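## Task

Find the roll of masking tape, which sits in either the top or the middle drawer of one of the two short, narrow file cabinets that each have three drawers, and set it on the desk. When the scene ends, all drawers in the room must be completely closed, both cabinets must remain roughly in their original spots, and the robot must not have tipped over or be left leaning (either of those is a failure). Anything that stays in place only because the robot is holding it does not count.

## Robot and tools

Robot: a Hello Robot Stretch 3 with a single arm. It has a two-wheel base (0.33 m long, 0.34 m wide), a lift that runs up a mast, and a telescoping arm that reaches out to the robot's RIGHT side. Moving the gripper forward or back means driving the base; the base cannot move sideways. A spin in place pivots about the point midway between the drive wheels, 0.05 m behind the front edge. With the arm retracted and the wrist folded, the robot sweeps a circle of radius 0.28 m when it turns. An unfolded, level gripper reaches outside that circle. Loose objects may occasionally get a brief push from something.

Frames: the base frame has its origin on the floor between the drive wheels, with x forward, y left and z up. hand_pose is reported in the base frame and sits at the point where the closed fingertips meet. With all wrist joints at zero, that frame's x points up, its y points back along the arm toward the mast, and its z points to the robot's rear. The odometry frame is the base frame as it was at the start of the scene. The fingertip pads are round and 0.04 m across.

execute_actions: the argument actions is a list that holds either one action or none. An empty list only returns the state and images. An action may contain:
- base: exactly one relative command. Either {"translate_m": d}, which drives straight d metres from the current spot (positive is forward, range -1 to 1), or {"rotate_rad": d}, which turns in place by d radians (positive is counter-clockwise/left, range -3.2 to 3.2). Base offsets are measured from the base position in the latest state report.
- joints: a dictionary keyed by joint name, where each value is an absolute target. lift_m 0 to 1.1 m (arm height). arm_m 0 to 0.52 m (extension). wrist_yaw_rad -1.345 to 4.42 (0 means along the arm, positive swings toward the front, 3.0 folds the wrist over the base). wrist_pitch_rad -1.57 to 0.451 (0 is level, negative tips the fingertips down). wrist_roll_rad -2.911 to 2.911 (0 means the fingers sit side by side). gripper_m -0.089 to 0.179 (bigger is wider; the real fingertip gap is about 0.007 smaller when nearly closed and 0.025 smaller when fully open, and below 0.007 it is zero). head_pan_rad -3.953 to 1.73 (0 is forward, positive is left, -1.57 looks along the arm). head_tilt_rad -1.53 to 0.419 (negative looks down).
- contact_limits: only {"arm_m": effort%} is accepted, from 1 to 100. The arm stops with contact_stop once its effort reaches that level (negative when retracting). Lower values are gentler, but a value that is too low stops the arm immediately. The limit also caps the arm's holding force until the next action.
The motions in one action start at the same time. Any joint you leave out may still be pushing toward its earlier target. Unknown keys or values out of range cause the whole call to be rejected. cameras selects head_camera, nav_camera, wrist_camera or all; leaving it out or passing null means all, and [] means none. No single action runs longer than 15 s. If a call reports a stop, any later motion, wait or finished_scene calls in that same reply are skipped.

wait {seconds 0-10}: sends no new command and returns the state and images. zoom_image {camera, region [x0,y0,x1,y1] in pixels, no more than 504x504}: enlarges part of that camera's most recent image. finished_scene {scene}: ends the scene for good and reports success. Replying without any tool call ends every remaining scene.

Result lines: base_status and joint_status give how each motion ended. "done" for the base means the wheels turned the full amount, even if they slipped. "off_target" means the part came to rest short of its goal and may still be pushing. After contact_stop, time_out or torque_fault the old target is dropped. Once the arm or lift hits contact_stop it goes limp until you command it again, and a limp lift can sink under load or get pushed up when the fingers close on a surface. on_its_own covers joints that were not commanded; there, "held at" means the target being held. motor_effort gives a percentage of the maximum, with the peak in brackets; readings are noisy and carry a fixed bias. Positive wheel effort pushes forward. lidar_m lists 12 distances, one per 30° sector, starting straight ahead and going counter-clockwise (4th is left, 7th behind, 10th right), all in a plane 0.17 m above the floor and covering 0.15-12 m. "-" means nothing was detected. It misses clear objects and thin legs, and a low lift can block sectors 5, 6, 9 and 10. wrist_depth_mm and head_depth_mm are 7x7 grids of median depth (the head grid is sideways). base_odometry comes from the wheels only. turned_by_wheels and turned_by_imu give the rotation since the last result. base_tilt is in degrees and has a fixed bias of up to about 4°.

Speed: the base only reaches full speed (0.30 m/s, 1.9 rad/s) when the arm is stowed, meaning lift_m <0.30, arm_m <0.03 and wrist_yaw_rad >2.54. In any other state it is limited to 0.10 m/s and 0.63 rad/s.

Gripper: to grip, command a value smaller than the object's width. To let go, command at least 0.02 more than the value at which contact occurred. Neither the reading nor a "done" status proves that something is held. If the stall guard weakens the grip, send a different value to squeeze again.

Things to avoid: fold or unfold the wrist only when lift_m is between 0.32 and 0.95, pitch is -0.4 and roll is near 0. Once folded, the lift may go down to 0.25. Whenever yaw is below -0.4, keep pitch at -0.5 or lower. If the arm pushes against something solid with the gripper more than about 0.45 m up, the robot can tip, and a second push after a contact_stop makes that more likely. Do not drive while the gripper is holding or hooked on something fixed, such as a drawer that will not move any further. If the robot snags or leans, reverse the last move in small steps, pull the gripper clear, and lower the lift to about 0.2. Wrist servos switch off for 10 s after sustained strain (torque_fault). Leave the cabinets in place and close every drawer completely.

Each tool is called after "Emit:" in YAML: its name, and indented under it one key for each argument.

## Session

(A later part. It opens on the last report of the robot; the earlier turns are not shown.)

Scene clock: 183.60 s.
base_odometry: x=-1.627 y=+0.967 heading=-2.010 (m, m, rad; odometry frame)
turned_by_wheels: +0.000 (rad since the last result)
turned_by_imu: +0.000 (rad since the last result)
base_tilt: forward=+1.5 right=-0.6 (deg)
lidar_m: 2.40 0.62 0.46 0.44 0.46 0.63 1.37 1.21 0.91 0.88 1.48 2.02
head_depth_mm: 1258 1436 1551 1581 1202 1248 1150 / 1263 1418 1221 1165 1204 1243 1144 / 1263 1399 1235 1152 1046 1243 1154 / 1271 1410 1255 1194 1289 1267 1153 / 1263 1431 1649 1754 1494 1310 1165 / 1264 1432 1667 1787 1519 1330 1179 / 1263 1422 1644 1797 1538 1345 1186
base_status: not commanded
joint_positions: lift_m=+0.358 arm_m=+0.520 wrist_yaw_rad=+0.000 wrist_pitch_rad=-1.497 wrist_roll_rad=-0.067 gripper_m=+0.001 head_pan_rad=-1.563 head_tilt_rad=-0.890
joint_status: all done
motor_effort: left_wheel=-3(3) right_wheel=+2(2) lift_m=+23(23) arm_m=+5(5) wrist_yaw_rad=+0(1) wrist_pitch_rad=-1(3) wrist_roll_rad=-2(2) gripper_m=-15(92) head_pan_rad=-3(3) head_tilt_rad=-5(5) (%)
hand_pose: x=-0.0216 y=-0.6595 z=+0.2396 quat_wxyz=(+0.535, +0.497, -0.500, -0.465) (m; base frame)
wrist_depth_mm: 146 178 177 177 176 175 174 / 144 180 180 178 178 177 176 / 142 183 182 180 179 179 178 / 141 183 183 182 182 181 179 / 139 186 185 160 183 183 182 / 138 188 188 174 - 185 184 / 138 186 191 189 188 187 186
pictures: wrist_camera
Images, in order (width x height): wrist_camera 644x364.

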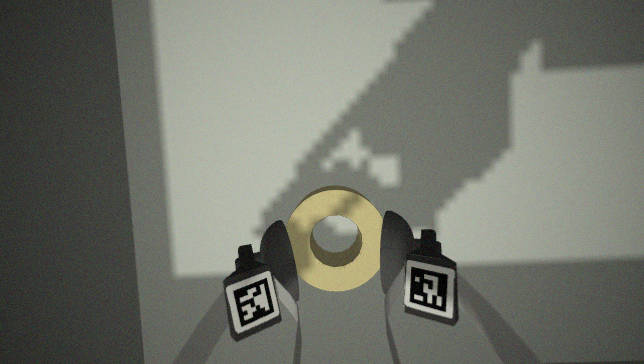

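Emit:
execute_actions:
  actions:
    - {"joints":{"lift_m":0.52}}
  cameras: ["wrist_camera"]

Emit:
execute_actions:
  actions:
    - {"base":{"translate_m":-0.05},"joints":{"arm_m":0.1}}
  cameras: []

Emit:
execute_actions:
  actions:
    - {"joints":{"lift_m":0.197,"wrist_pitch_rad":0}}
  cameras: ["wrist_camera","head_camera"]

Scene clock: 191.33 s.
base_odometry: x=-1.627 y=+0.967 heading=-2.010 (m, m, rad; odometry frame)
turned_by_wheels: +0.000 (rad since the last result)
turned_by_imu: +0.000 (rad since the last result)
base_tilt: forward=+1.4 right=-0.7 (deg)
lidar_m: 2.40 0.62 0.46 0.44 0.46 0.63 1.37 1.20 0.91 0.88 1.47 2.01
head_depth_mm: 1265 1427 1560 1570 1235 1251 - / 1264 1400 1226 1196 1212 1237 1139 / 1267 1406 1274 - 1207 1255 1149 / 1261 1417 1255 1200 1291 1258 1159 / 1259 1428 1652 1750 1505 1311 1173 / 1270 1426 1658 1788 1533 1336 1180 / 1264 1428 1652 1814 1546 1340 1185
base_status: not commanded
joint_positions: lift_m=+0.520 arm_m=+0.520 wrist_yaw_rad=+0.000 wrist_pitch_rad=-1.497 wrist_roll_rad=-0.067 gripper_m=+0.001 head_pan_rad=-1.563 head_tilt_rad=-0.890
joint_status: all done
motor_effort: left_wheel=-3(3) right_wheel=+2(2) lift_m=+34(33) arm_m=+5(5) wrist_yaw_rad=+0(1) wrist_pitch_rad=-1(1) wrist_roll_rad=-2(2) gripper_m=-15(15) head_pan_rad=-3(3) head_tilt_rad=-5(6) (%)
hand_pose: x=-0.0216 y=-0.6595 z=+0.4012 quat_wxyz=(+0.535, +0.497, -0.500, -0.465) (m; base frame)
wrist_depth_mm: 557 549 335 333 332 332 285 / 568 560 338 338 336 335 288 / 565 563 339 341 336 335 289 / 566 560 344 342 345 341 295 / 584 582 338 160 343 344 296 / 582 587 285 214 - 297 270 / 591 267 223 225 220 221 221
pictures: wrist_camera
Images, in order (width x height): wrist_camera 644x364.

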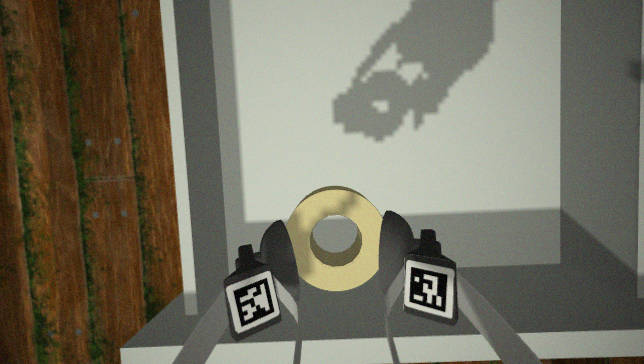

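Scene clock: 195.63 s.
base_odometry: x=-1.606 y=+1.012 heading=-2.010 (m, m, rad; odometry frame)
turned_by_wheels: +0.000 (rad since the last result)
turned_by_imu: +0.000 (rad since the last result)
base_tilt: forward=+1.4 right=-1.0 (deg)
lidar_m: 2.45 0.62 0.46 0.44 0.46 0.63 1.32 1.20 0.91 0.87 1.48 2.01
head_depth_mm: 1261 1430 1630 1637 1443 1296 - / 1264 1416 1220 1194 1207 1267 - / 1267 1405 1241 1163 1232 1271 1163 / 1263 1415 1254 1202 1239 1259 1164 / 1259 1428 1584 1691 1511 1296 1171 / 1263 1423 1650 1787 1531 1330 1175 / 1259 1427 1646 1810 1534 1343 1186
base_status: done
joint_positions: lift_m=+0.520 arm_m=+0.100 wrist_yaw_rad=+0.000 wrist_pitch_rad=-1.497 wrist_roll_rad=-0.068 gripper_m=+0.001 head_pan_rad=-1.563 head_tilt_rad=-0.890
joint_status: all done
motor_effort: left_wheel=-3(9) right_wheel=+1(4) lift_m=+34(34) arm_m=-5(6) wrist_yaw_rad=+0(0) wrist_pitch_rad=-1(1) wrist_roll_rad=-1(2) gripper_m=-15(15) head_pan_rad=-3(3) head_tilt_rad=-5(5) (%)
hand_pose: x=-0.0216 y=-0.2401 z=+0.4012 quat_wxyz=(+0.536, +0.497, -0.500, -0.465) (m; base frame)
wrist_depth_mm: 559 553 553 552 545 542 542 / 564 556 561 551 553 549 549 / 565 561 567 562 555 543 551 / 570 574 570 571 558 555 554 / 583 580 570 160 557 562 560 / 587 582 577 161 - 575 572 / 594 586 581 - - 583 566
pictures: none
No camera images: the call's "cameras" was empty. Leave "cameras" out to get every camera's image.

Scene clock: 199.40 s.
base_odometry: x=-1.606 y=+1.012 heading=-2.010 (m, m, rad; odometry frame)
turned_by_wheels: +0.000 (rad since the last result)
turned_by_imu: +0.000 (rad since the last result)
base_tilt: forward=+1.5 right=-0.8 (deg)
lidar_m: 2.46 0.62 0.46 0.44 0.46 0.62 1.32 1.20 0.91 0.88 1.48 2.01
head_depth_mm: 1263 1435 1625 1661 1449 1268 1138 / 1256 1408 1220 1199 1193 1237 1172 / 1257 1401 1238 1167 1226 1235 1147 / 1263 1416 1261 1193 1243 1257 1162 / 1271 1426 1578 1683 1508 1305 1170 / 1264 1436 1647 1781 1515 1326 1174 / 1268 1428 1652 1815 1544 1340 1189
base_status: not commanded
joint_positions: lift_m=+0.197 arm_m=+0.100 wrist_yaw_rad=+0.000 wrist_pitch_rad=-0.028 wrist_roll_rad=-0.068 gripper_m=+0.001 head_pan_rad=-1.563 head_tilt_rad=-0.890
joint_status: all done
motor_effort: left_wheel=-2(3) right_wheel=+2(2) lift_m=+23(26) arm_m=-5(5) wrist_yaw_rad=-1(0) wrist_pitch_rad=+15(15) wrist_roll_rad=-1(1) gripper_m=-15(15) head_pan_rad=-3(2) head_tilt_rad=-4(5) (%)
hand_pose: x=-0.0213 y=-0.5008 z=+0.3048 quat_wxyz=(+0.731, +0.011, -0.682, -0.010) (m; base frame)
wrist_depth_mm: - - - - 504 - 610 / - - 508 503 501 783 555 / - - 522 518 527 792 554 / - 231 229 226 227 225 225 / - 235 234 160 230 231 230 / 817 242 240 184 - 237 237 / 606 249 249 247 246 244 244
pictures: head_camera (sideways: a quarter turn clockwise sets it upright), wrist_camera
Images, in order (width x height): head_camera 896x504, wrist_camera 644x364.

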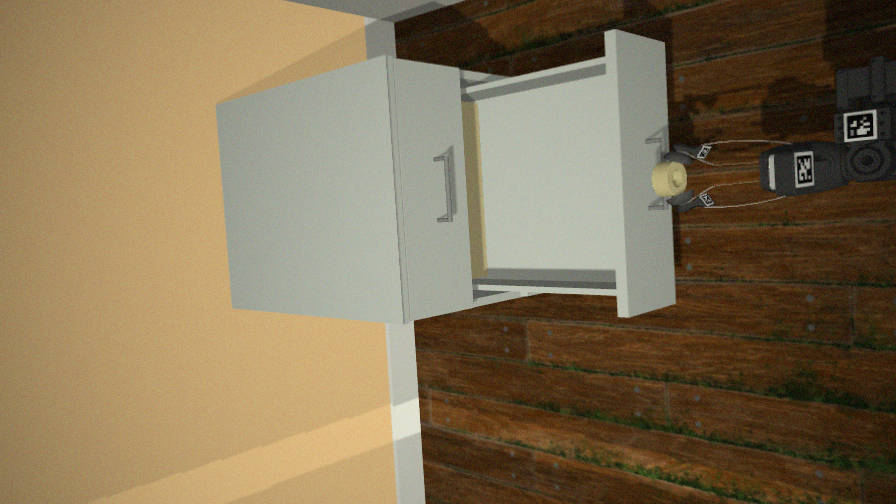

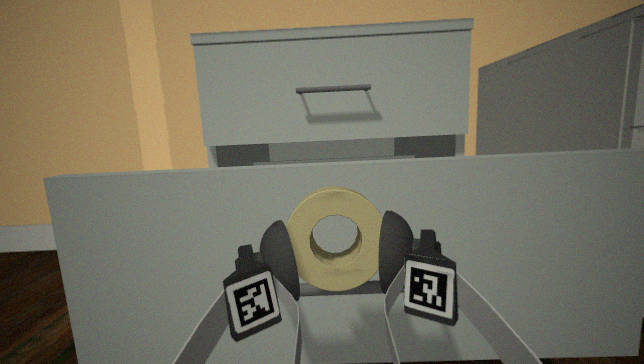

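Emit:
execute_actions:
  actions:
    - {"joints":{"arm_m":0.145}}
  cameras: []

Emit:
execute_actions:
  actions:
    - {"joints":{"arm_m":0.446},"contact_limits":{"arm_m":14}}
  cameras: ["wrist_camera","head_camera"]

Scene clock: 208.43 s.
base_odometry: x=-1.606 y=+1.012 heading=-2.010 (m, m, rad; odometry frame)
turned_by_wheels: +0.000 (rad since the last result)
turned_by_imu: +0.000 (rad since the last result)
base_tilt: forward=+1.5 right=-0.9 (deg)
lidar_m: 2.45 0.62 0.46 0.44 0.46 0.62 1.33 1.20 0.91 0.88 1.48 2.01
head_depth_mm: 1268 1434 1618 1647 1447 1268 1136 / 1262 1407 1223 1199 1199 1258 - / 1257 1407 1231 1166 1228 1272 1140 / 1251 1426 1257 1194 1238 1258 1164 / 1261 1434 1588 1689 1510 1300 1171 / 1261 1432 1648 1780 1522 1335 1181 / 1267 1426 1649 1797 1535 1335 1192
base_status: not commanded
joint_positions: lift_m=+0.197 arm_m=+0.145 wrist_yaw_rad=+0.000 wrist_pitch_rad=-0.028 wrist_roll_rad=-0.068 gripper_m=+0.001 head_pan_rad=-1.563 head_tilt_rad=-0.890
joint_status: all done
motor_effort: left_wheel=-3(2) right_wheel=+2(3) lift_m=+23(23) arm_m=+6(7) wrist_yaw_rad=-1(0) wrist_pitch_rad=+15(15) wrist_roll_rad=-1(1) gripper_m=-15(15) head_pan_rad=-3(4) head_tilt_rad=-5(5) (%)
hand_pose: x=-0.0213 y=-0.5451 z=+0.3048 quat_wxyz=(+0.731, +0.011, -0.682, -0.010) (m; base frame)
wrist_depth_mm: 961 956 461 456 455 970 605 / - - 463 463 463 719 553 / - - 478 475 480 740 549 / - 186 184 183 183 182 180 / 188 189 187 160 184 184 185 / 195 193 194 178 - 191 190 / 200 200 199 196 198 196 196
pictures: none
No camera images: the call's "cameras" was empty. Leave "cameras" out to get every camera's image.

Scene clock: 211.87 s.
base_odometry: x=-1.606 y=+1.012 heading=-2.010 (m, m, rad; odometry frame)
turned_by_wheels: +0.000 (rad since the last result)
turned_by_imu: +0.000 (rad since the last result)
base_tilt: forward=+1.5 right=-0.7 (deg)
lidar_m: 2.45 0.62 0.46 0.44 0.46 0.63 1.32 1.20 0.91 0.88 1.48 2.01
head_depth_mm: 1254 1429 1627 1656 1448 1273 1129 / 1259 1401 1222 1197 1416 1280 1130 / 1261 1400 1243 1161 1384 1293 1152 / 1264 1412 1260 1196 1416 1308 1164 / 1256 1437 1589 1688 1500 1312 1165 / 1259 1422 1673 1790 1525 1328 1184 / 1259 1428 1648 1803 1548 1338 1190
base_status: not commanded
joint_positions: lift_m=+0.197 arm_m=+0.446 wrist_yaw_rad=+0.000 wrist_pitch_rad=-0.027 wrist_roll_rad=-0.068 gripper_m=+0.001 head_pan_rad=-1.563 head_tilt_rad=-0.890
joint_status: all done
motor_effort: left_wheel=-2(3) right_wheel=+2(2) lift_m=+23(23) arm_m=+5(9) wrist_yaw_rad=+0(1) wrist_pitch_rad=+14(15) wrist_roll_rad=-1(1) gripper_m=-15(15) head_pan_rad=-3(3) head_tilt_rad=-5(5) (%)
contact_limits: arm_m 14 (drawing in: default 32, maximum 52; extending or still: default 44, maximum 71)
hand_pose: x=-0.0213 y=-0.8462 z=+0.3050 quat_wxyz=(+0.731, +0.010, -0.682, -0.009) (m; base frame)
wrist_depth_mm: 171 170 169 170 169 168 167 / 175 175 174 174 173 173 172 / 180 179 178 178 179 177 176 / 186 184 185 182 183 183 181 / 190 189 188 160 185 187 186 / 196 194 195 177 - 192 191 / 203 202 202 199 200 197 198
pictures: head_camera (sideways: a quarter turn clockwise sets it upright), wrist_camera
Images, in order (width x height): head_camera 896x504, wrist_camera 644x364.

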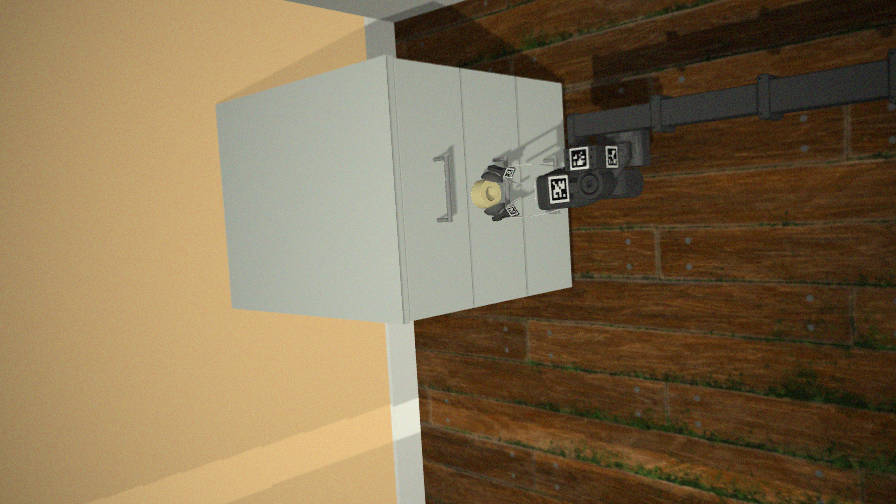

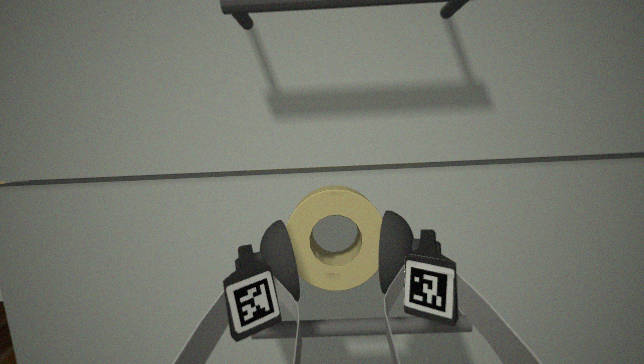

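Emit:
execute_actions:
  actions:
    - {"joints":{"arm_m":0.0,"lift_m":0.35,"head_pan_rad":-2.05,"head_tilt_rad":-0.75}}
  cameras: ["head_camera"]

Emit:
execute_actions:
  actions:
    - {"base":{"translate_m":0.25},"joints":{"wrist_pitch_rad":-0.4,"wrist_yaw_rad":3.0,"wrist_roll_rad":0,"head_pan_rad":-2.4}}
  cameras: ["head_camera","wrist_camera"]

Emit:
execute_actions:
  actions:
    - {"joints":{"lift_m":0.285}}
  cameras: []

Emit:
execute_actions:
  actions:
    - {"base":{"translate_m":1.0}}
  cameras: []

Emit:
execute_actions:
  actions:
    - {"base":{"translate_m":0.66}}
  cameras: []

Emit:
execute_actions:
  actions:
    - {"base":{"rotate_rad":1.58},"joints":{"head_pan_rad":0,"head_tilt_rad":-0.6}}
  cameras: []

Emit:
execute_actions:
  actions:
    - {"base":{"translate_m":1.0}}

Scene clock: 224.57 s.
base_odometry: x=-1.606 y=+1.012 heading=-2.010 (m, m, rad; odometry frame)
turned_by_wheels: +0.000 (rad since the last result)
turned_by_imu: +0.001 (rad since the last result)
base_tilt: forward=+1.6 right=-0.8 (deg)
lidar_m: 2.45 0.62 0.46 0.44 0.46 0.62 1.32 1.20 0.91 0.88 1.47 2.02
head_depth_mm: 1568 1753 1890 1378 1547 1374 1194 / 1502 1667 1509 1305 1483 1378 1204 / 1424 1573 1540 1269 1413 1391 1210 / 1361 1507 1554 1454 1605 1410 1219 / 1302 1419 1569 1731 1268 1365 1241 / 1248 1363 1495 1246 1155 1322 1245 / 1195 1307 1428 1273 1103 1241 1249
base_status: not commanded
joint_positions: lift_m=+0.350 arm_m=+0.000 wrist_yaw_rad=+0.000 wrist_pitch_rad=-0.026 wrist_roll_rad=-0.068 gripper_m=+0.001 head_pan_rad=-2.043 head_tilt_rad=-0.754
joint_status: all done
motor_effort: left_wheel=-3(3) right_wheel=+2(2) lift_m=+33(37) arm_m=-5(5) wrist_yaw_rad=+0(0) wrist_pitch_rad=+14(14) wrist_roll_rad=-1(1) gripper_m=-15(15) head_pan_rad=-3(33) head_tilt_rad=+2(17) (%)
hand_pose: x=-0.0213 y=-0.4009 z=+0.4576 quat_wxyz=(+0.731, +0.010, -0.682, -0.009) (m; base frame)
wrist_depth_mm: - - - - - - - / - - - - - - - / - - - 928 627 932 605 / - - 652 628 630 867 609 / - - - 160 643 874 616 / - - - 418 - 843 643 / 896 888 750 687 701 760 657
pictures: head_camera (sideways: a quarter turn clockwise sets it upright)
Images, in order (width x height): head_camera 896x504.

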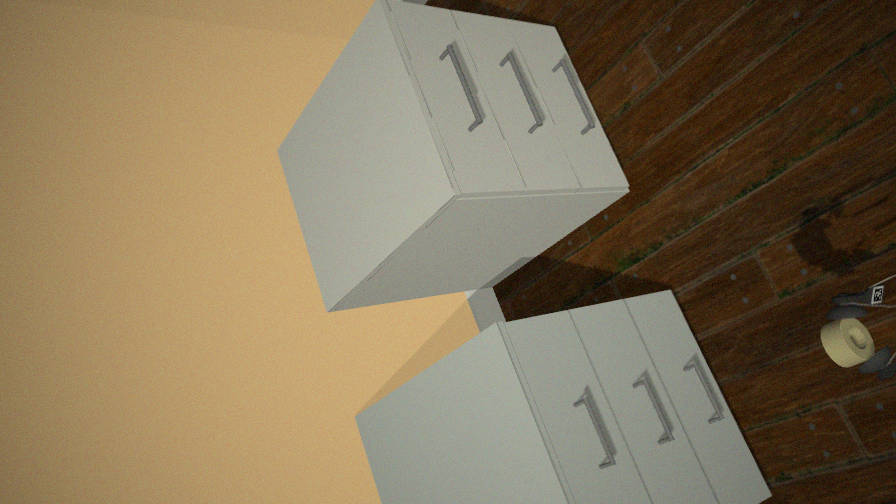

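Scene clock: 228.23 s.
base_odometry: x=-1.712 y=+0.786 heading=-2.010 (m, m, rad; odometry frame)
turned_by_wheels: +0.000 (rad since the last result)
turned_by_imu: +0.001 (rad since the last result)
base_tilt: forward=+1.4 right=-0.7 (deg)
lidar_m: 2.20 0.62 0.46 0.44 0.46 0.62 1.57 1.21 0.91 0.88 1.48 2.01
head_depth_mm: 1507 1644 1807 1897 1597 1371 1197 / 1621 1785 1982 1982 1622 1379 1201 / 1736 1909 1567 1621 1652 1389 1210 / 1774 1942 1565 1427 1590 1407 1227 / 1631 1759 1592 1459 1639 1425 1234 / 1479 1603 1623 1627 1281 1385 1236 / 1383 1480 1587 1268 1154 1282 1250
base_status: done
joint_positions: lift_m=+0.350 arm_m=+0.000 wrist_yaw_rad=+2.998 wrist_pitch_rad=-0.415 wrist_roll_rad=-0.002 gripper_m=+0.001 head_pan_rad=-2.393 head_tilt_rad=-0.754
joint_status: all done
motor_effort: left_wheel=-3(5) right_wheel=+2(7) lift_m=+34(34) arm_m=-4(5) wrist_yaw_rad=+1(3) wrist_pitch_rad=+8(12) wrist_roll_rad=+1(1) gripper_m=-15(15) head_pan_rad=-3(26) head_tilt_rad=+1(2) (%)
hand_pose: x=+0.0110 y=+0.0772 z=+0.3632 quat_wxyz=(+0.195, +0.700, +0.096, +0.681) (m; base frame)
wrist_depth_mm: 390 - 420 440 459 487 507 / 420 - 454 476 497 532 552 / 445 - 493 517 546 593 617 / 488 505 543 549 605 650 682 / 527 549 582 160 655 672 653 / 572 607 - 362 - 572 552 / 592 562 - 540 500 499 483
pictures: head_camera (sideways: a quarter turn clockwise sets it upright), wrist_camera
Images, in order (width x height): head_camera 896x504, wrist_camera 644x364.

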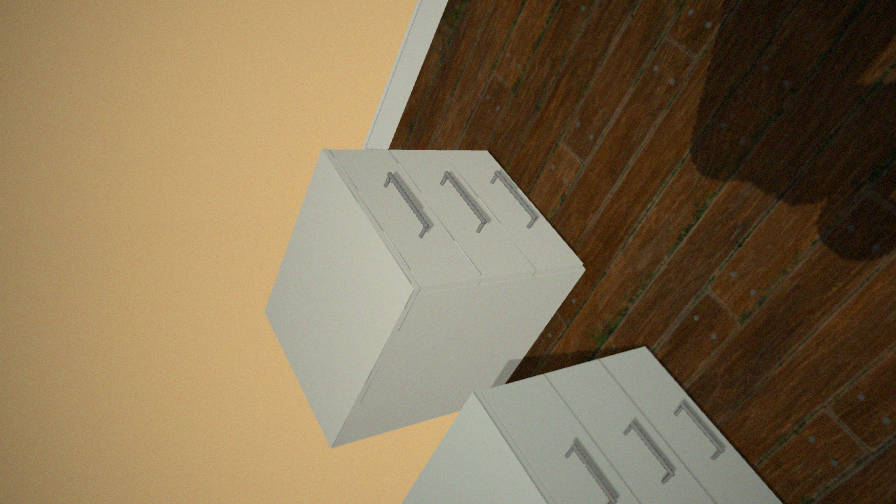

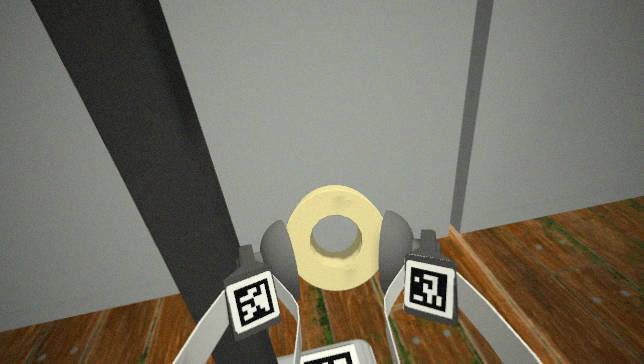

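Scene clock: 229.67 s.
base_odometry: x=-1.712 y=+0.786 heading=-2.010 (m, m, rad; odometry frame)
turned_by_wheels: +0.000 (rad since the last result)
turned_by_imu: +0.000 (rad since the last result)
base_tilt: forward=+1.6 right=-0.9 (deg)
lidar_m: 2.20 0.62 0.45 0.44 0.46 0.62 1.58 1.21 0.91 0.88 1.47 2.02
head_depth_mm: 1510 1654 1826 1917 1609 1373 1201 / 1610 1780 1980 1980 1623 1385 1194 / 1739 1927 1566 1635 1633 1399 1211 / 1766 1935 1551 1431 1585 1407 1218 / 1626 1757 1585 1469 1644 1413 1233 / 1496 1599 1620 1624 1296 1370 1237 / 1381 1472 1589 1262 1162 1276 1254
base_status: not commanded
joint_positions: lift_m=+0.285 arm_m=+0.000 wrist_yaw_rad=+2.998 wrist_pitch_rad=-0.416 wrist_roll_rad=-0.002 gripper_m=+0.001 head_pan_rad=-2.393 head_tilt_rad=-0.754
joint_status: all done
motor_effort: left_wheel=-3(3) right_wheel=+2(2) lift_m=+23(27) arm_m=-4(4) wrist_yaw_rad=+1(1) wrist_pitch_rad=+8(8) wrist_roll_rad=+1(1) gripper_m=-15(15) head_pan_rad=-3(3) head_tilt_rad=+2(1) (%)
hand_pose: x=+0.0109 y=+0.0770 z=+0.2984 quat_wxyz=(+0.195, +0.700, +0.096, +0.681) (m; base frame)
wrist_depth_mm: 387 - 421 441 457 490 510 / 416 - 451 468 504 525 557 / 447 - 494 515 547 578 628 / 482 502 538 551 599 637 660 / 522 555 585 160 605 591 558 / 562 573 - 161 - 502 476 / 505 493 - - 438 428 414
pictures: none
No camera images: the call's "cameras" was empty. Leave "cameras" out to get every camera's image.

Scene clock: 234.67 s.
base_odometry: x=-2.137 y=-0.119 heading=-2.010 (m, m, rad; odometry frame)
turned_by_wheels: +0.000 (rad since the last result)
turned_by_imu: +0.003 (rad since the last result)
base_tilt: forward=+1.6 right=-0.9 (deg)
lidar_m: 1.19 1.24 0.45 0.44 0.45 0.62 1.74 1.40 1.48 1.42 1.48 1.24
head_depth_mm: 2426 2030 2037 1925 1609 1368 1192 / 2173 2090 1708 1870 1619 1378 1201 / 1943 2074 1592 1728 1637 1389 1213 / 1770 1905 1711 1872 1664 1410 1221 / 1622 1768 1833 1989 1688 1421 1236 / 1490 1601 1742 1901 1707 1432 1243 / 1383 1489 1590 1744 1728 1451 1244
base_status: done
joint_positions: lift_m=+0.285 arm_m=+0.000 wrist_yaw_rad=+2.999 wrist_pitch_rad=-0.416 wrist_roll_rad=-0.002 gripper_m=+0.001 head_pan_rad=-2.393 head_tilt_rad=-0.753
joint_status: not commanded
motor_effort: left_wheel=-3(10) right_wheel=+2(9) lift_m=+23(23) arm_m=-4(4) wrist_yaw_rad=+1(1) wrist_pitch_rad=+8(8) wrist_roll_rad=+1(1) gripper_m=-15(15) head_pan_rad=-3(3) head_tilt_rad=+1(1) (%)
hand_pose: x=+0.0108 y=+0.0770 z=+0.2984 quat_wxyz=(+0.195, +0.699, +0.097, +0.681) (m; base frame)
wrist_depth_mm: 388 - 420 434 462 - - / 411 - 455 475 500 - - / 442 - 488 515 543 948 866 / 485 503 535 552 610 723 678 / 531 552 589 161 613 592 565 / 572 570 - 162 - 504 477 / 503 500 - - 437 427 413
pictures: none
No camera images: the call's "cameras" was empty. Leave "cameras" out to get every camera's image.

Scene clock: 238.57 s.
base_odometry: x=-2.418 y=-0.716 heading=-2.010 (m, m, rad; odometry frame)
turned_by_wheels: +0.000 (rad since the last result)
turned_by_imu: +0.002 (rad since the last result)
base_tilt: forward=+1.5 right=-0.7 (deg)
lidar_m: 0.53 0.55 0.76 2.12 0.61 0.62 1.74 1.96 1.48 1.42 0.75 0.55
head_depth_mm: 2437 2038 2075 1954 1601 1376 1198 / 2153 2095 2177 1972 1621 1383 1200 / 1962 2117 2336 2005 1646 1400 1213 / 1772 1931 2144 2021 1661 1404 1224 / 1613 1755 1906 1999 1682 1427 1244 / 1484 1606 1749 1887 1697 1431 1239 / 1374 1482 1598 1720 1726 1458 1248
base_status: done
joint_positions: lift_m=+0.285 arm_m=+0.000 wrist_yaw_rad=+2.999 wrist_pitch_rad=-0.416 wrist_roll_rad=-0.002 gripper_m=+0.001 head_pan_rad=-2.393 head_tilt_rad=-0.753
joint_status: not commanded
motor_effort: left_wheel=-4(10) right_wheel=+2(10) lift_m=+23(23) arm_m=-4(4) wrist_yaw_rad=+1(1) wrist_pitch_rad=+8(8) wrist_roll_rad=+1(1) gripper_m=-15(15) head_pan_rad=-3(3) head_tilt_rad=+1(2) (%)
hand_pose: x=+0.0108 y=+0.0770 z=+0.2984 quat_wxyz=(+0.195, +0.699, +0.097, +0.681) (m; base frame)
wrist_depth_mm: 621 - - - - 757 548 / 629 - - - - 769 555 / 637 - - - 973 815 581 / 610 792 845 804 756 714 584 / 582 715 682 160 599 588 542 / 568 572 - 162 - 490 477 / 509 501 - - 435 426 417
pictures: none
No camera images: the call's "cameras" was empty. Leave "cameras" out to get every camera's image.

Scene clock: 240.77 s.
base_odometry: x=-2.418 y=-0.716 heading=-0.430 (m, m, rad; odometry frame)
turned_by_wheels: +1.580 (rad since the last result)
turned_by_imu: +1.570 (rad since the last result)
base_tilt: forward=+1.6 right=-0.9 (deg)
lidar_m: 2.17 0.61 0.62 1.78 2.00 1.47 1.43 0.74 0.55 0.53 0.56 0.77
head_depth_mm: 1862 1908 2021 2075 1845 1531 1295 / 2757 2981 3125 2424 1903 1550 1306 / 2807 3065 3283 2476 1910 1565 1320 / 2809 3062 3239 2526 1941 1583 1324 / 2848 2969 3285 2557 1969 1582 1333 / 2826 2975 3320 2643 2003 1612 1312 / 2864 2974 3303 2647 1997 1134 1109
base_status: done
joint_positions: lift_m=+0.285 arm_m=+0.000 wrist_yaw_rad=+2.999 wrist_pitch_rad=-0.416 wrist_roll_rad=-0.002 gripper_m=+0.001 head_pan_rad=-0.007 head_tilt_rad=-0.605
joint_status: all done
motor_effort: left_wheel=-4(14) right_wheel=+3(9) lift_m=+23(23) arm_m=-4(4) wrist_yaw_rad=+0(0) wrist_pitch_rad=+8(8) wrist_roll_rad=+1(1) gripper_m=-15(15) head_pan_rad=+3(43) head_tilt_rad=+2(18) (%)
hand_pose: x=+0.0108 y=+0.0770 z=+0.2984 quat_wxyz=(+0.195, +0.699, +0.097, +0.681) (m; base frame)
wrist_depth_mm: - - - - 998 618 506 / - - - - - 642 540 / - - - - 947 679 606 / 981 917 846 798 758 667 655 / 747 710 684 160 613 582 571 / 603 572 - 162 - 495 482 / 504 491 - - 435 430 419
pictures: none
No camera images: the call's "cameras" was empty. Leave "cameras" out to get every camera's image.

Scene clock: 245.77 s.
base_odometry: x=-1.509 y=-1.134 heading=-0.430 (m, m, rad; odometry frame)
turned_by_wheels: +0.000 (rad since the last result)
turned_by_imu: +0.003 (rad since the last result)
base_tilt: forward=+1.5 right=-0.8 (deg)
lidar_m: 1.94 2.45 3.30 0.43 0.44 0.61 2.02 0.76 0.57 0.55 0.57 0.79
head_depth_mm: 1921 2012 2081 2157 1896 1523 1300 / 1980 2149 2336 2501 1895 1558 1308 / 1985 2151 2347 2484 1910 1558 1314 / 1984 2147 2346 2465 1939 1569 1329 / 1994 2160 2360 2455 1963 1605 1332 / 2010 2154 1936 2488 1985 1614 1340 / 1995 2168 1882 2523 2021 1625 1363
base_status: done
joint_positions: lift_m=+0.285 arm_m=+0.000 wrist_yaw_rad=+2.999 wrist_pitch_rad=-0.416 wrist_roll_rad=-0.002 gripper_m=+0.001 head_pan_rad=-0.007 head_tilt_rad=-0.605
joint_status: not commanded
motor_effort: left_wheel=-4(11) right_wheel=+3(9) lift_m=+23(23) arm_m=-5(5) wrist_yaw_rad=+0(0) wrist_pitch_rad=+8(8) wrist_roll_rad=+1(1) gripper_m=-15(15) head_pan_rad=+3(4) head_tilt_rad=+2(3) (%)
hand_pose: x=+0.0107 y=+0.0770 z=+0.2984 quat_wxyz=(+0.195, +0.699, +0.097, +0.681) (m; base frame)
wrist_depth_mm: 378 - - - - - - / 401 - - - - - - / 433 - 860 - - 936 877 / 471 491 738 798 745 712 680 / 516 532 635 161 609 586 563 / 560 575 - 162 - 500 479 / 504 498 - - 433 433 416
pictures: head_camera (sideways: a quarter turn clockwise sets it upright), nav_camera (sideways: a quarter turn counterclockwise sets it upright), wrist_camera
Images, in order (width x height): head_camera 896x504, nav_camera 672x504, wrist_camera 644x364.

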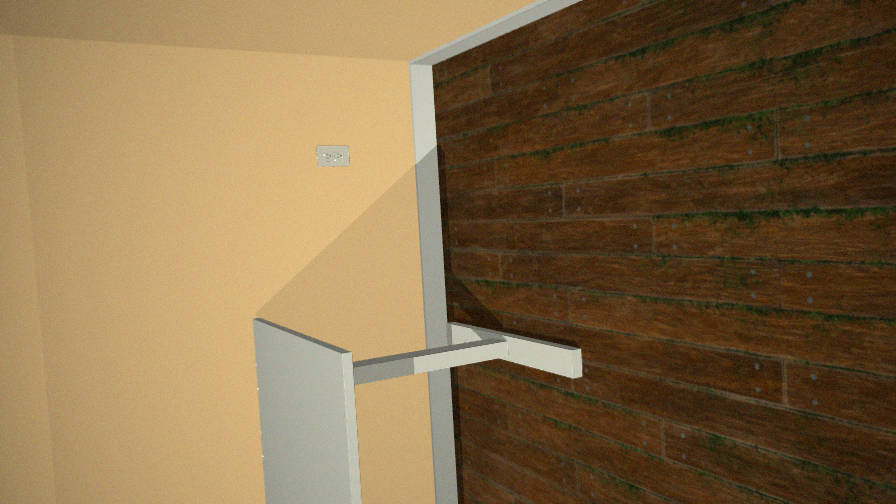

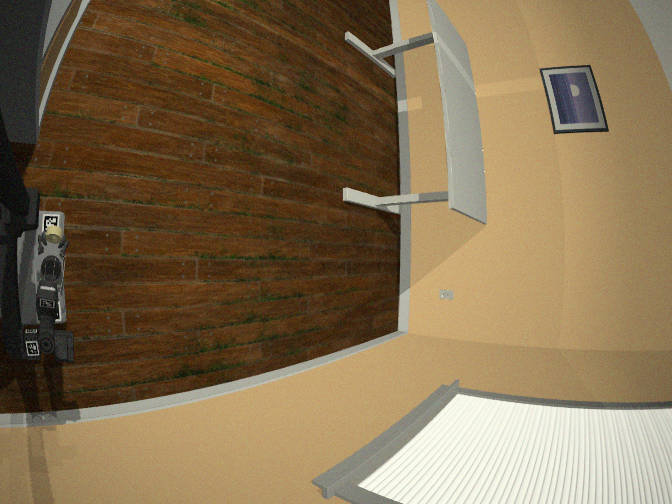

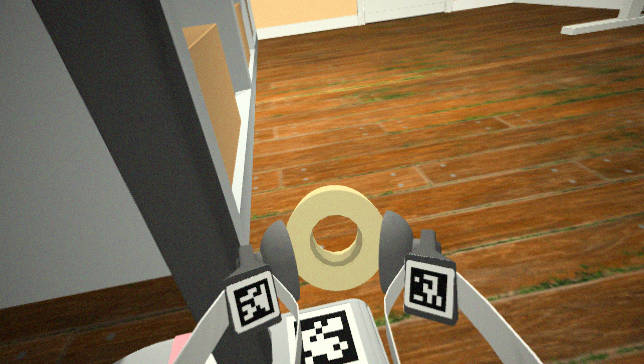

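Emit:
execute_actions:
  actions:
    - {"base":{"rotate_rad":0.43}}
  cameras: []

Emit:
execute_actions:
  actions:
    - {"base":{"translate_m":1.0}}
  cameras: []

Emit:
execute_actions:
  actions:
    - {"base":{"translate_m":0.2},"joints":{"lift_m":0.6}}
  cameras: []

Emit:
execute_actions:
  actions:
    - {"base":{"rotate_rad":1.14},"joints":{"lift_m":0.93,"head_pan_rad":-1.57,"head_tilt_rad":-0.9}}
  cameras: []

Emit:
execute_actions:
  actions:
    - {"joints":{"wrist_yaw_rad":0,"arm_m":0.3}}

Scene clock: 255.77 s.
base_odometry: x=-1.509 y=-1.134 heading=+0.000 (m, m, rad; odometry frame)
turned_by_wheels: +0.430 (rad since the last result)
turned_by_imu: +0.428 (rad since the last result)
base_tilt: forward=+1.5 right=-0.9 (deg)
lidar_m: 1.93 2.53 0.74 0.43 0.55 2.43 0.84 0.58 0.55 0.56 0.72 1.65
head_depth_mm: 1949 2087 2208 2335 1866 1531 1302 / 2025 2184 1923 2348 1891 1538 1303 / 2112 2245 1993 2506 1902 1558 1316 / 2194 2373 2595 2555 1940 1574 1328 / 2307 2457 2757 2572 1964 1599 1334 / 2428 2604 2507 2569 1998 1603 1358 / 2493 2796 3165 2672 2018 1630 1351
base_status: done
joint_positions: lift_m=+0.285 arm_m=+0.000 wrist_yaw_rad=+2.999 wrist_pitch_rad=-0.416 wrist_roll_rad=-0.002 gripper_m=+0.001 head_pan_rad=-0.007 head_tilt_rad=-0.605
joint_status: not commanded
motor_effort: left_wheel=-4(14) right_wheel=+2(7) lift_m=+23(23) arm_m=-4(4) wrist_yaw_rad=+1(1) wrist_pitch_rad=+8(8) wrist_roll_rad=+1(1) gripper_m=-15(15) head_pan_rad=+3(3) head_tilt_rad=+2(3) (%)
hand_pose: x=+0.0107 y=+0.0770 z=+0.2984 quat_wxyz=(+0.195, +0.699, +0.097, +0.681) (m; base frame)
wrist_depth_mm: - - 461 451 - - - / - - 510 485 - - - / - - 559 530 965 926 852 / 978 887 611 570 753 712 676 / 752 711 658 161 610 584 558 / 608 573 - 162 - 499 475 / 507 496 - - 431 429 417
pictures: none
No camera images: the call's "cameras" was empty. Leave "cameras" out to get every camera's image.

Scene clock: 260.77 s.
base_odometry: x=-0.509 y=-1.134 heading=-0.001 (m, m, rad; odometry frame)
turned_by_wheels: +0.000 (rad since the last result)
turned_by_imu: +0.003 (rad since the last result)
base_tilt: forward=+1.4 right=-0.7 (deg)
lidar_m: 1.47 1.58 2.77 1.60 1.11 1.02 1.51 1.04 0.98 1.00 1.30 0.99
head_depth_mm: 1197 1291 1388 1082 838 1526 1294 / 1246 1349 1429 1095 877 1548 1307 / 1295 1410 1495 1115 918 1558 1315 / 1347 1473 1548 1131 966 1579 1328 / 1402 1551 1619 1153 1792 1589 1335 / 1478 1615 1703 1172 1872 1614 1348 / 1543 1714 1767 1189 1825 1633 1362
base_status: done
joint_positions: lift_m=+0.285 arm_m=+0.000 wrist_yaw_rad=+2.999 wrist_pitch_rad=-0.416 wrist_roll_rad=-0.002 gripper_m=+0.001 head_pan_rad=-0.007 head_tilt_rad=-0.605
joint_status: not commanded
motor_effort: left_wheel=-4(9) right_wheel=+3(9) lift_m=+23(23) arm_m=-4(4) wrist_yaw_rad=+1(1) wrist_pitch_rad=+8(8) wrist_roll_rad=+1(1) gripper_m=-15(15) head_pan_rad=+3(2) head_tilt_rad=+3(3) (%)
hand_pose: x=+0.0107 y=+0.0770 z=+0.2984 quat_wxyz=(+0.195, +0.699, +0.097, +0.681) (m; base frame)
wrist_depth_mm: - - - - - - - / - - - - - - - / - - - - 992 939 867 / 928 893 855 802 752 740 682 / 743 696 700 160 618 585 554 / 600 577 - 162 - 506 479 / 508 491 - - 438 429 413
pictures: none
No camera images: the call's "cameras" was empty. Leave "cameras" out to get every camera's image.

Scene clock: 264.47 s.
base_odometry: x=-0.309 y=-1.134 heading=-0.001 (m, m, rad; odometry frame)
turned_by_wheels: +0.000 (rad since the last result)
turned_by_imu: +0.001 (rad since the last result)
base_tilt: forward=+1.5 right=-0.8 (deg)
lidar_m: 1.29 1.40 2.69 1.88 1.68 1.21 1.65 1.13 1.07 1.09 1.34 0.81
head_depth_mm: 1040 1125 1214 1081 839 681 1241 / 1086 1175 1272 1103 845 691 1303 / 1134 1226 1348 1115 857 716 1318 / 1172 1287 1389 1133 869 760 1323 / 1222 1346 1465 1155 879 1471 1336 / 1272 1418 1530 1178 889 1530 1354 / 1344 1488 1612 1194 899 1614 1362
base_status: done
joint_positions: lift_m=+0.600 arm_m=+0.000 wrist_yaw_rad=+2.999 wrist_pitch_rad=-0.416 wrist_roll_rad=-0.002 gripper_m=+0.001 head_pan_rad=-0.007 head_tilt_rad=-0.605
joint_status: all done
motor_effort: left_wheel=-3(12) right_wheel=+3(9) lift_m=+34(36) arm_m=-4(4) wrist_yaw_rad=+1(0) wrist_pitch_rad=+9(9) wrist_roll_rad=+1(1) gripper_m=-15(15) head_pan_rad=+3(4) head_tilt_rad=+2(2) (%)
hand_pose: x=+0.0107 y=+0.0770 z=+0.6128 quat_wxyz=(+0.195, +0.699, +0.097, +0.681) (m; base frame)
wrist_depth_mm: - - - - - - - / - - - - - - - / - - - - - - - / - - - - - - - / - - - 161 - - 965 / - 990 - 509 - 869 849 / 890 874 - 805 773 750 731
pictures: none
No camera images: the call's "cameras" was empty. Leave "cameras" out to get every camera's image.

Scene clock: 268.30 s.
base_odometry: x=-0.309 y=-1.134 heading=+1.139 (m, m, rad; odometry frame)
turned_by_wheels: +1.140 (rad since the last result)
turned_by_imu: +1.138 (rad since the last result)
base_tilt: forward=+1.6 right=-0.9 (deg)
lidar_m: 2.68 1.70 1.26 1.21 1.49 1.10 1.07 1.12 1.30 0.81 1.31 1.40
head_depth_mm: 1113 1239 946 763 - 1255 1150 / 1116 1121 898 771 - - - / 1125 1147 918 774 - - - / 1114 1162 926 777 - 1258 1162 / 1123 1190 940 778 1453 1266 1172 / 1121 1196 953 790 1466 1330 1181 / 1126 1207 968 798 1493 1349 1192
base_status: done
joint_positions: lift_m=+0.930 arm_m=+0.000 wrist_yaw_rad=+2.999 wrist_pitch_rad=-0.417 wrist_roll_rad=-0.002 gripper_m=+0.001 head_pan_rad=-1.563 head_tilt_rad=-0.889
joint_status: all done
motor_effort: left_wheel=-4(11) right_wheel=+3(8) lift_m=+33(32) arm_m=-5(5) wrist_yaw_rad=+1(0) wrist_pitch_rad=+9(9) wrist_roll_rad=+1(1) gripper_m=-15(15) head_pan_rad=-3(44) head_tilt_rad=-6(29) (%)
hand_pose: x=+0.0107 y=+0.0769 z=+0.9428 quat_wxyz=(+0.195, +0.699, +0.097, +0.681) (m; base frame)
wrist_depth_mm: - - - - - - - / - - - - - - - / - - - - - - - / - - - - - - - / - - - 160 - - - / - - - - - - - / - - - - - - -
pictures: none
No camera images: the call's "cameras" was empty. Leave "cameras" out to get every camera's image.

Scene clock: 271.73 s.
base_odometry: x=-0.309 y=-1.134 heading=+1.139 (m, m, rad; odometry frame)
turned_by_wheels: +0.000 (rad since the last result)
turned_by_imu: +0.000 (rad since the last result)
base_tilt: forward=+1.4 right=-0.9 (deg)
lidar_m: 2.69 1.70 1.26 1.20 1.48 1.10 1.07 1.12 1.30 0.81 1.32 1.40
head_depth_mm: - 1292 935 744 1417 1278 1131 / - - 900 752 1400 1266 1134 / 1081 - 890 758 1386 1300 1147 / 1109 1175 930 770 1435 1306 1162 / 1119 1188 943 777 1440 1318 1166 / 1122 1198 956 788 1461 1333 1177 / 1129 1205 967 799 1476 1341 1196
base_status: not commanded
joint_positions: lift_m=+0.930 arm_m=+0.300 wrist_yaw_rad=+0.002 wrist_pitch_rad=-0.417 wrist_roll_rad=-0.002 gripper_m=+0.001 head_pan_rad=-1.563 head_tilt_rad=-0.889
joint_status: all done
motor_effort: left_wheel=-4(4) right_wheel=+4(3) lift_m=+34(33) arm_m=+5(7) wrist_yaw_rad=-1(1) wrist_pitch_rad=+9(9) wrist_roll_rad=+1(1) gripper_m=-15(15) head_pan_rad=-3(3) head_tilt_rad=-6(6) (%)
hand_pose: x=-0.0212 y=-0.6692 z=+0.9428 quat_wxyz=(+0.693, +0.147, -0.691, -0.146) (m; base frame)
wrist_depth_mm: 635 641 641 641 635 644 651 / 695 700 685 709 690 699 717 / 747 745 758 755 755 766 753 / 792 746 692 641 628 844 848 / 611 579 560 161 502 924 942 / 494 465 466 283 - 429 - / 414 401 374 371 355 352 -
pictures: head_camera (sideways: a quarter turn clockwise sets it upright), nav_camera (sideways: a quarter turn counterclockwise sets it upright), wrist_camera
Images, in order (width x height): head_camera 896x504, nav_camera 672x504, wrist_camera 644x364.

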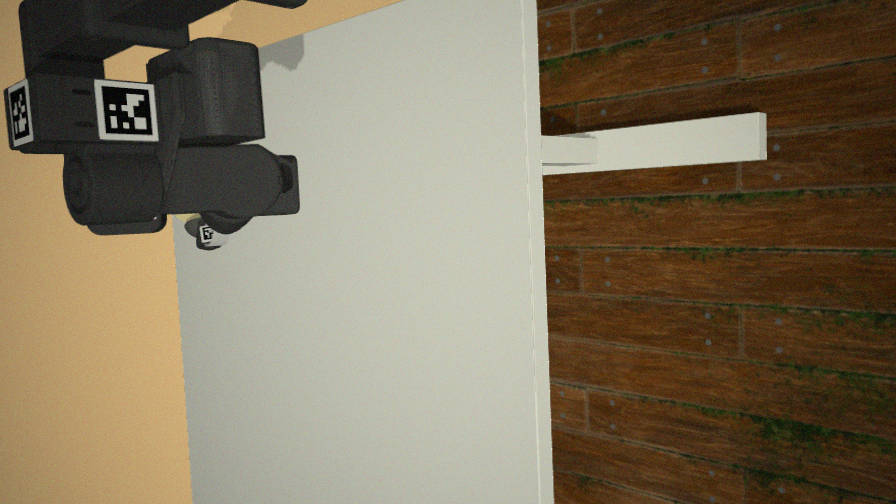

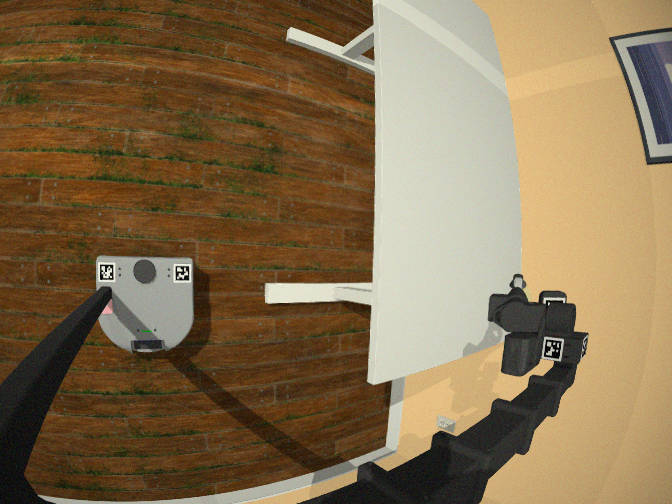

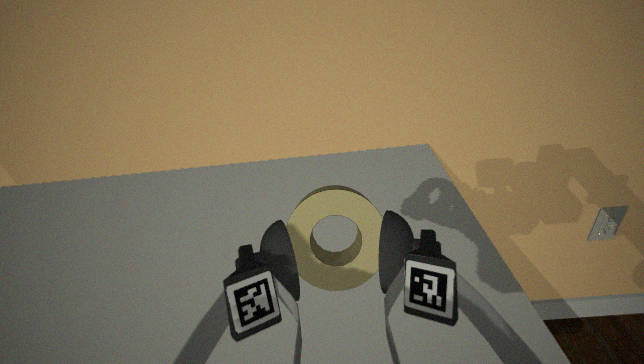

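Emit:
execute_actions:
  actions:
    - {"joints":{"wrist_pitch_rad":-1.5,"arm_m":0.46,"lift_m":0.9}}
  cameras: ["wrist_camera"]

Scene clock: 276.17 s.
base_odometry: x=-0.309 y=-1.134 heading=+1.139 (m, m, rad; odometry frame)
turned_by_wheels: +0.000 (rad since the last result)
turned_by_imu: +0.000 (rad since the last result)
base_tilt: forward=+1.4 right=-0.8 (deg)
lidar_m: 2.69 1.70 1.26 1.20 1.48 1.10 1.07 1.11 1.30 0.81 1.31 1.40
head_depth_mm: 1074 - 895 746 1422 1268 1135 / - 1083 902 753 1404 1272 1138 / - - 892 744 1384 1289 1146 / 1123 1163 923 769 1434 1307 1159 / 1116 1190 940 778 1443 1319 1173 / 1122 1198 956 787 1472 1326 1174 / 1127 1205 967 800 1477 1337 1190
base_status: not commanded
joint_positions: lift_m=+0.900 arm_m=+0.460 wrist_yaw_rad=+0.001 wrist_pitch_rad=-1.494 wrist_roll_rad=-0.002 gripper_m=+0.001 head_pan_rad=-1.563 head_tilt_rad=-0.889
joint_status: all done
motor_effort: left_wheel=-4(4) right_wheel=+3(3) lift_m=+23(26) arm_m=+5(9) wrist_yaw_rad=+0(1) wrist_pitch_rad=-3(5) wrist_roll_rad=+1(1) gripper_m=-15(15) head_pan_rad=-4(3) head_tilt_rad=-6(6) (%)
hand_pose: x=-0.0216 y=-0.6003 z=+0.7816 quat_wxyz=(+0.520, +0.481, -0.518, -0.480) (m; base frame)
wrist_depth_mm: 219 218 217 214 214 212 210 / 221 220 218 217 215 215 213 / 224 222 221 218 218 216 216 / 227 224 224 221 220 218 217 / 229 228 226 161 222 220 219 / 232 229 229 194 - 222 221 / 234 233 230 229 227 226 224
pictures: wrist_camera
Images, in order (width x height): wrist_camera 644x364.

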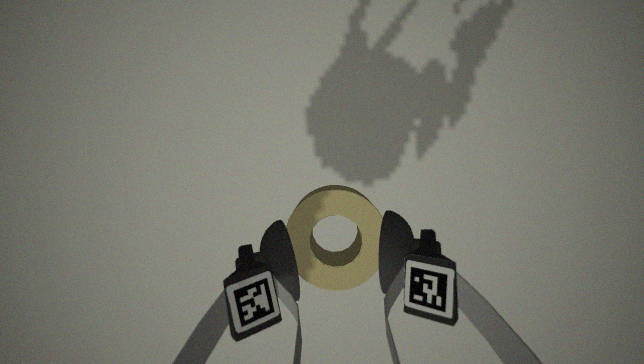

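Emit:
execute_actions:
  actions:
    - {"joints":{"lift_m":0.863}}
  cameras: []

Emit:
execute_actions:
  actions:
    - {"joints":{"gripper_m":0.1}}
  cameras: []

Emit:
execute_actions:
  actions:
    - {"joints":{"lift_m":0.92}}
  cameras: ["wrist_camera"]

Scene clock: 280.87 s.
base_odometry: x=-0.309 y=-1.134 heading=+1.139 (m, m, rad; odometry frame)
turned_by_wheels: +0.000 (rad since the last result)
turned_by_imu: +0.000 (rad since the last result)
base_tilt: forward=+1.5 right=-0.8 (deg)
lidar_m: 2.69 1.70 1.26 1.21 1.49 1.10 1.07 1.12 1.30 0.81 1.32 1.40
head_depth_mm: 1098 - 856 742 1413 1268 1136 / 1079 1052 901 751 1402 1267 1142 / 1088 - 866 752 1392 1290 1153 / 1114 1167 922 768 1429 1310 1155 / 1116 1184 940 779 1453 1325 1170 / 1130 1201 955 784 1474 1328 1182 / 1120 1202 968 798 1472 1338 1189
base_status: not commanded
joint_positions: lift_m=+0.863 arm_m=+0.460 wrist_yaw_rad=+0.001 wrist_pitch_rad=-1.494 wrist_roll_rad=-0.002 gripper_m=+0.001 head_pan_rad=-1.563 head_tilt_rad=-0.889
joint_status: all done
motor_effort: left_wheel=-4(4) right_wheel=+3(3) lift_m=+23(23) arm_m=+5(5) wrist_yaw_rad=+0(1) wrist_pitch_rad=-3(3) wrist_roll_rad=+1(1) gripper_m=-15(15) head_pan_rad=-3(4) head_tilt_rad=-6(6) (%)
hand_pose: x=-0.0216 y=-0.6002 z=+0.7446 quat_wxyz=(+0.520, +0.481, -0.518, -0.480) (m; base frame)
wrist_depth_mm: 183 180 181 178 178 176 175 / 184 183 182 180 179 178 177 / 186 185 183 182 181 180 179 / 188 186 185 184 183 182 181 / 190 189 188 160 184 183 183 / 192 191 191 175 - 185 184 / 195 194 191 190 189 188 187
pictures: none
No camera images: the call's "cameras" was empty. Leave "cameras" out to get every camera's image.

Scene clock: 282.37 s.
base_odometry: x=-0.309 y=-1.134 heading=+1.139 (m, m, rad; odometry frame)
turned_by_wheels: +0.000 (rad since the last result)
turned_by_imu: +0.000 (rad since the last result)
base_tilt: forward=+1.6 right=-0.9 (deg)
lidar_m: 2.68 1.70 1.26 1.21 1.48 1.10 1.07 1.12 1.30 0.81 1.32 1.41
head_depth_mm: 1098 - 857 740 1416 1270 1131 / 1078 1049 899 751 1400 1269 1141 / 1089 - 864 760 1393 1290 1155 / 1116 1164 925 767 1437 1305 1163 / 1114 1186 937 779 1434 1316 1163 / 1123 1203 955 788 1468 1325 1173 / 1124 1201 971 799 1474 1338 1185
base_status: not commanded
joint_positions: lift_m=+0.863 arm_m=+0.460 wrist_yaw_rad=+0.001 wrist_pitch_rad=-1.494 wrist_roll_rad=-0.002 gripper_m=+0.100 head_pan_rad=-1.563 head_tilt_rad=-0.889
joint_status: all done
motor_effort: left_wheel=-4(4) right_wheel=+3(3) lift_m=+23(23) arm_m=+5(5) wrist_yaw_rad=+0(0) wrist_pitch_rad=-3(3) wrist_roll_rad=+1(1) gripper_m=+1(81) head_pan_rad=-3(4) head_tilt_rad=-5(6) (%)
hand_pose: x=-0.0216 y=-0.6002 z=+0.7446 quat_wxyz=(+0.520, +0.481, -0.518, -0.480) (m; base frame)
wrist_depth_mm: 183 181 180 179 177 176 175 / 184 183 182 181 179 179 177 / 187 185 183 183 181 180 178 / 188 187 186 184 183 182 181 / 190 189 188 166 185 183 182 / 192 192 189 189 187 - 183 / 195 194 191 190 189 188 186
pictures: none
No camera images: the call's "cameras" was empty. Leave "cameras" out to get every camera's image.

Scene clock: 283.73 s.
base_odometry: x=-0.309 y=-1.134 heading=+1.139 (m, m, rad; odometry frame)
turned_by_wheels: +0.000 (rad since the last result)
turned_by_imu: +0.000 (rad since the last result)
base_tilt: forward=+1.4 right=-0.9 (deg)
lidar_m: 2.69 1.70 1.26 1.20 1.48 1.10 1.07 1.12 1.30 0.81 1.32 1.41
head_depth_mm: - 1249 931 745 1419 1274 1130 / - 1107 910 751 1394 1276 1139 / - - 891 761 1395 1289 1153 / 1120 1172 931 770 1438 1310 1153 / 1118 1185 946 779 1447 1322 1178 / 1125 1205 955 787 1465 1331 1180 / 1121 1201 970 796 1476 1346 1185
base_status: not commanded
joint_positions: lift_m=+0.920 arm_m=+0.460 wrist_yaw_rad=+0.001 wrist_pitch_rad=-1.494 wrist_roll_rad=-0.002 gripper_m=+0.100 head_pan_rad=-1.563 head_tilt_rad=-0.889
joint_status: all done
motor_effort: left_wheel=-4(4) right_wheel=+3(3) lift_m=+33(34) arm_m=+5(5) wrist_yaw_rad=-1(1) wrist_pitch_rad=-3(3) wrist_roll_rad=+1(1) gripper_m=+1(0) head_pan_rad=-3(3) head_tilt_rad=-6(6) (%)
hand_pose: x=-0.0216 y=-0.6002 z=+0.8011 quat_wxyz=(+0.520, +0.481, -0.518, -0.480) (m; base frame)
wrist_depth_mm: 239 238 235 234 232 230 231 / 240 239 238 235 235 234 232 / 245 243 240 239 237 236 235 / 247 245 242 241 240 237 237 / 249 248 246 242 243 241 238 / 251 251 247 248 245 - 242 / 255 252 250 248 247 245 245
pictures: wrist_camera
Images, in order (width x height): wrist_camera 644x364.

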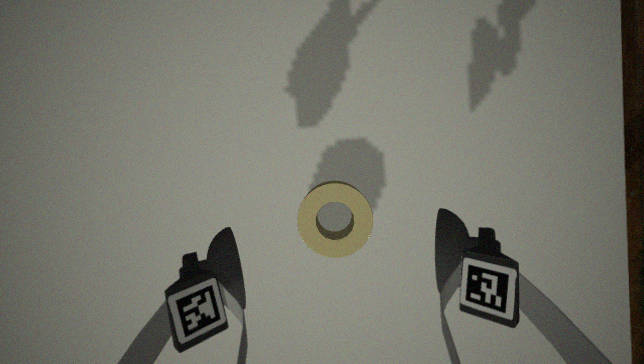

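Emit:
finished_scene:
  scene: 1

The scene is finished: the task was done.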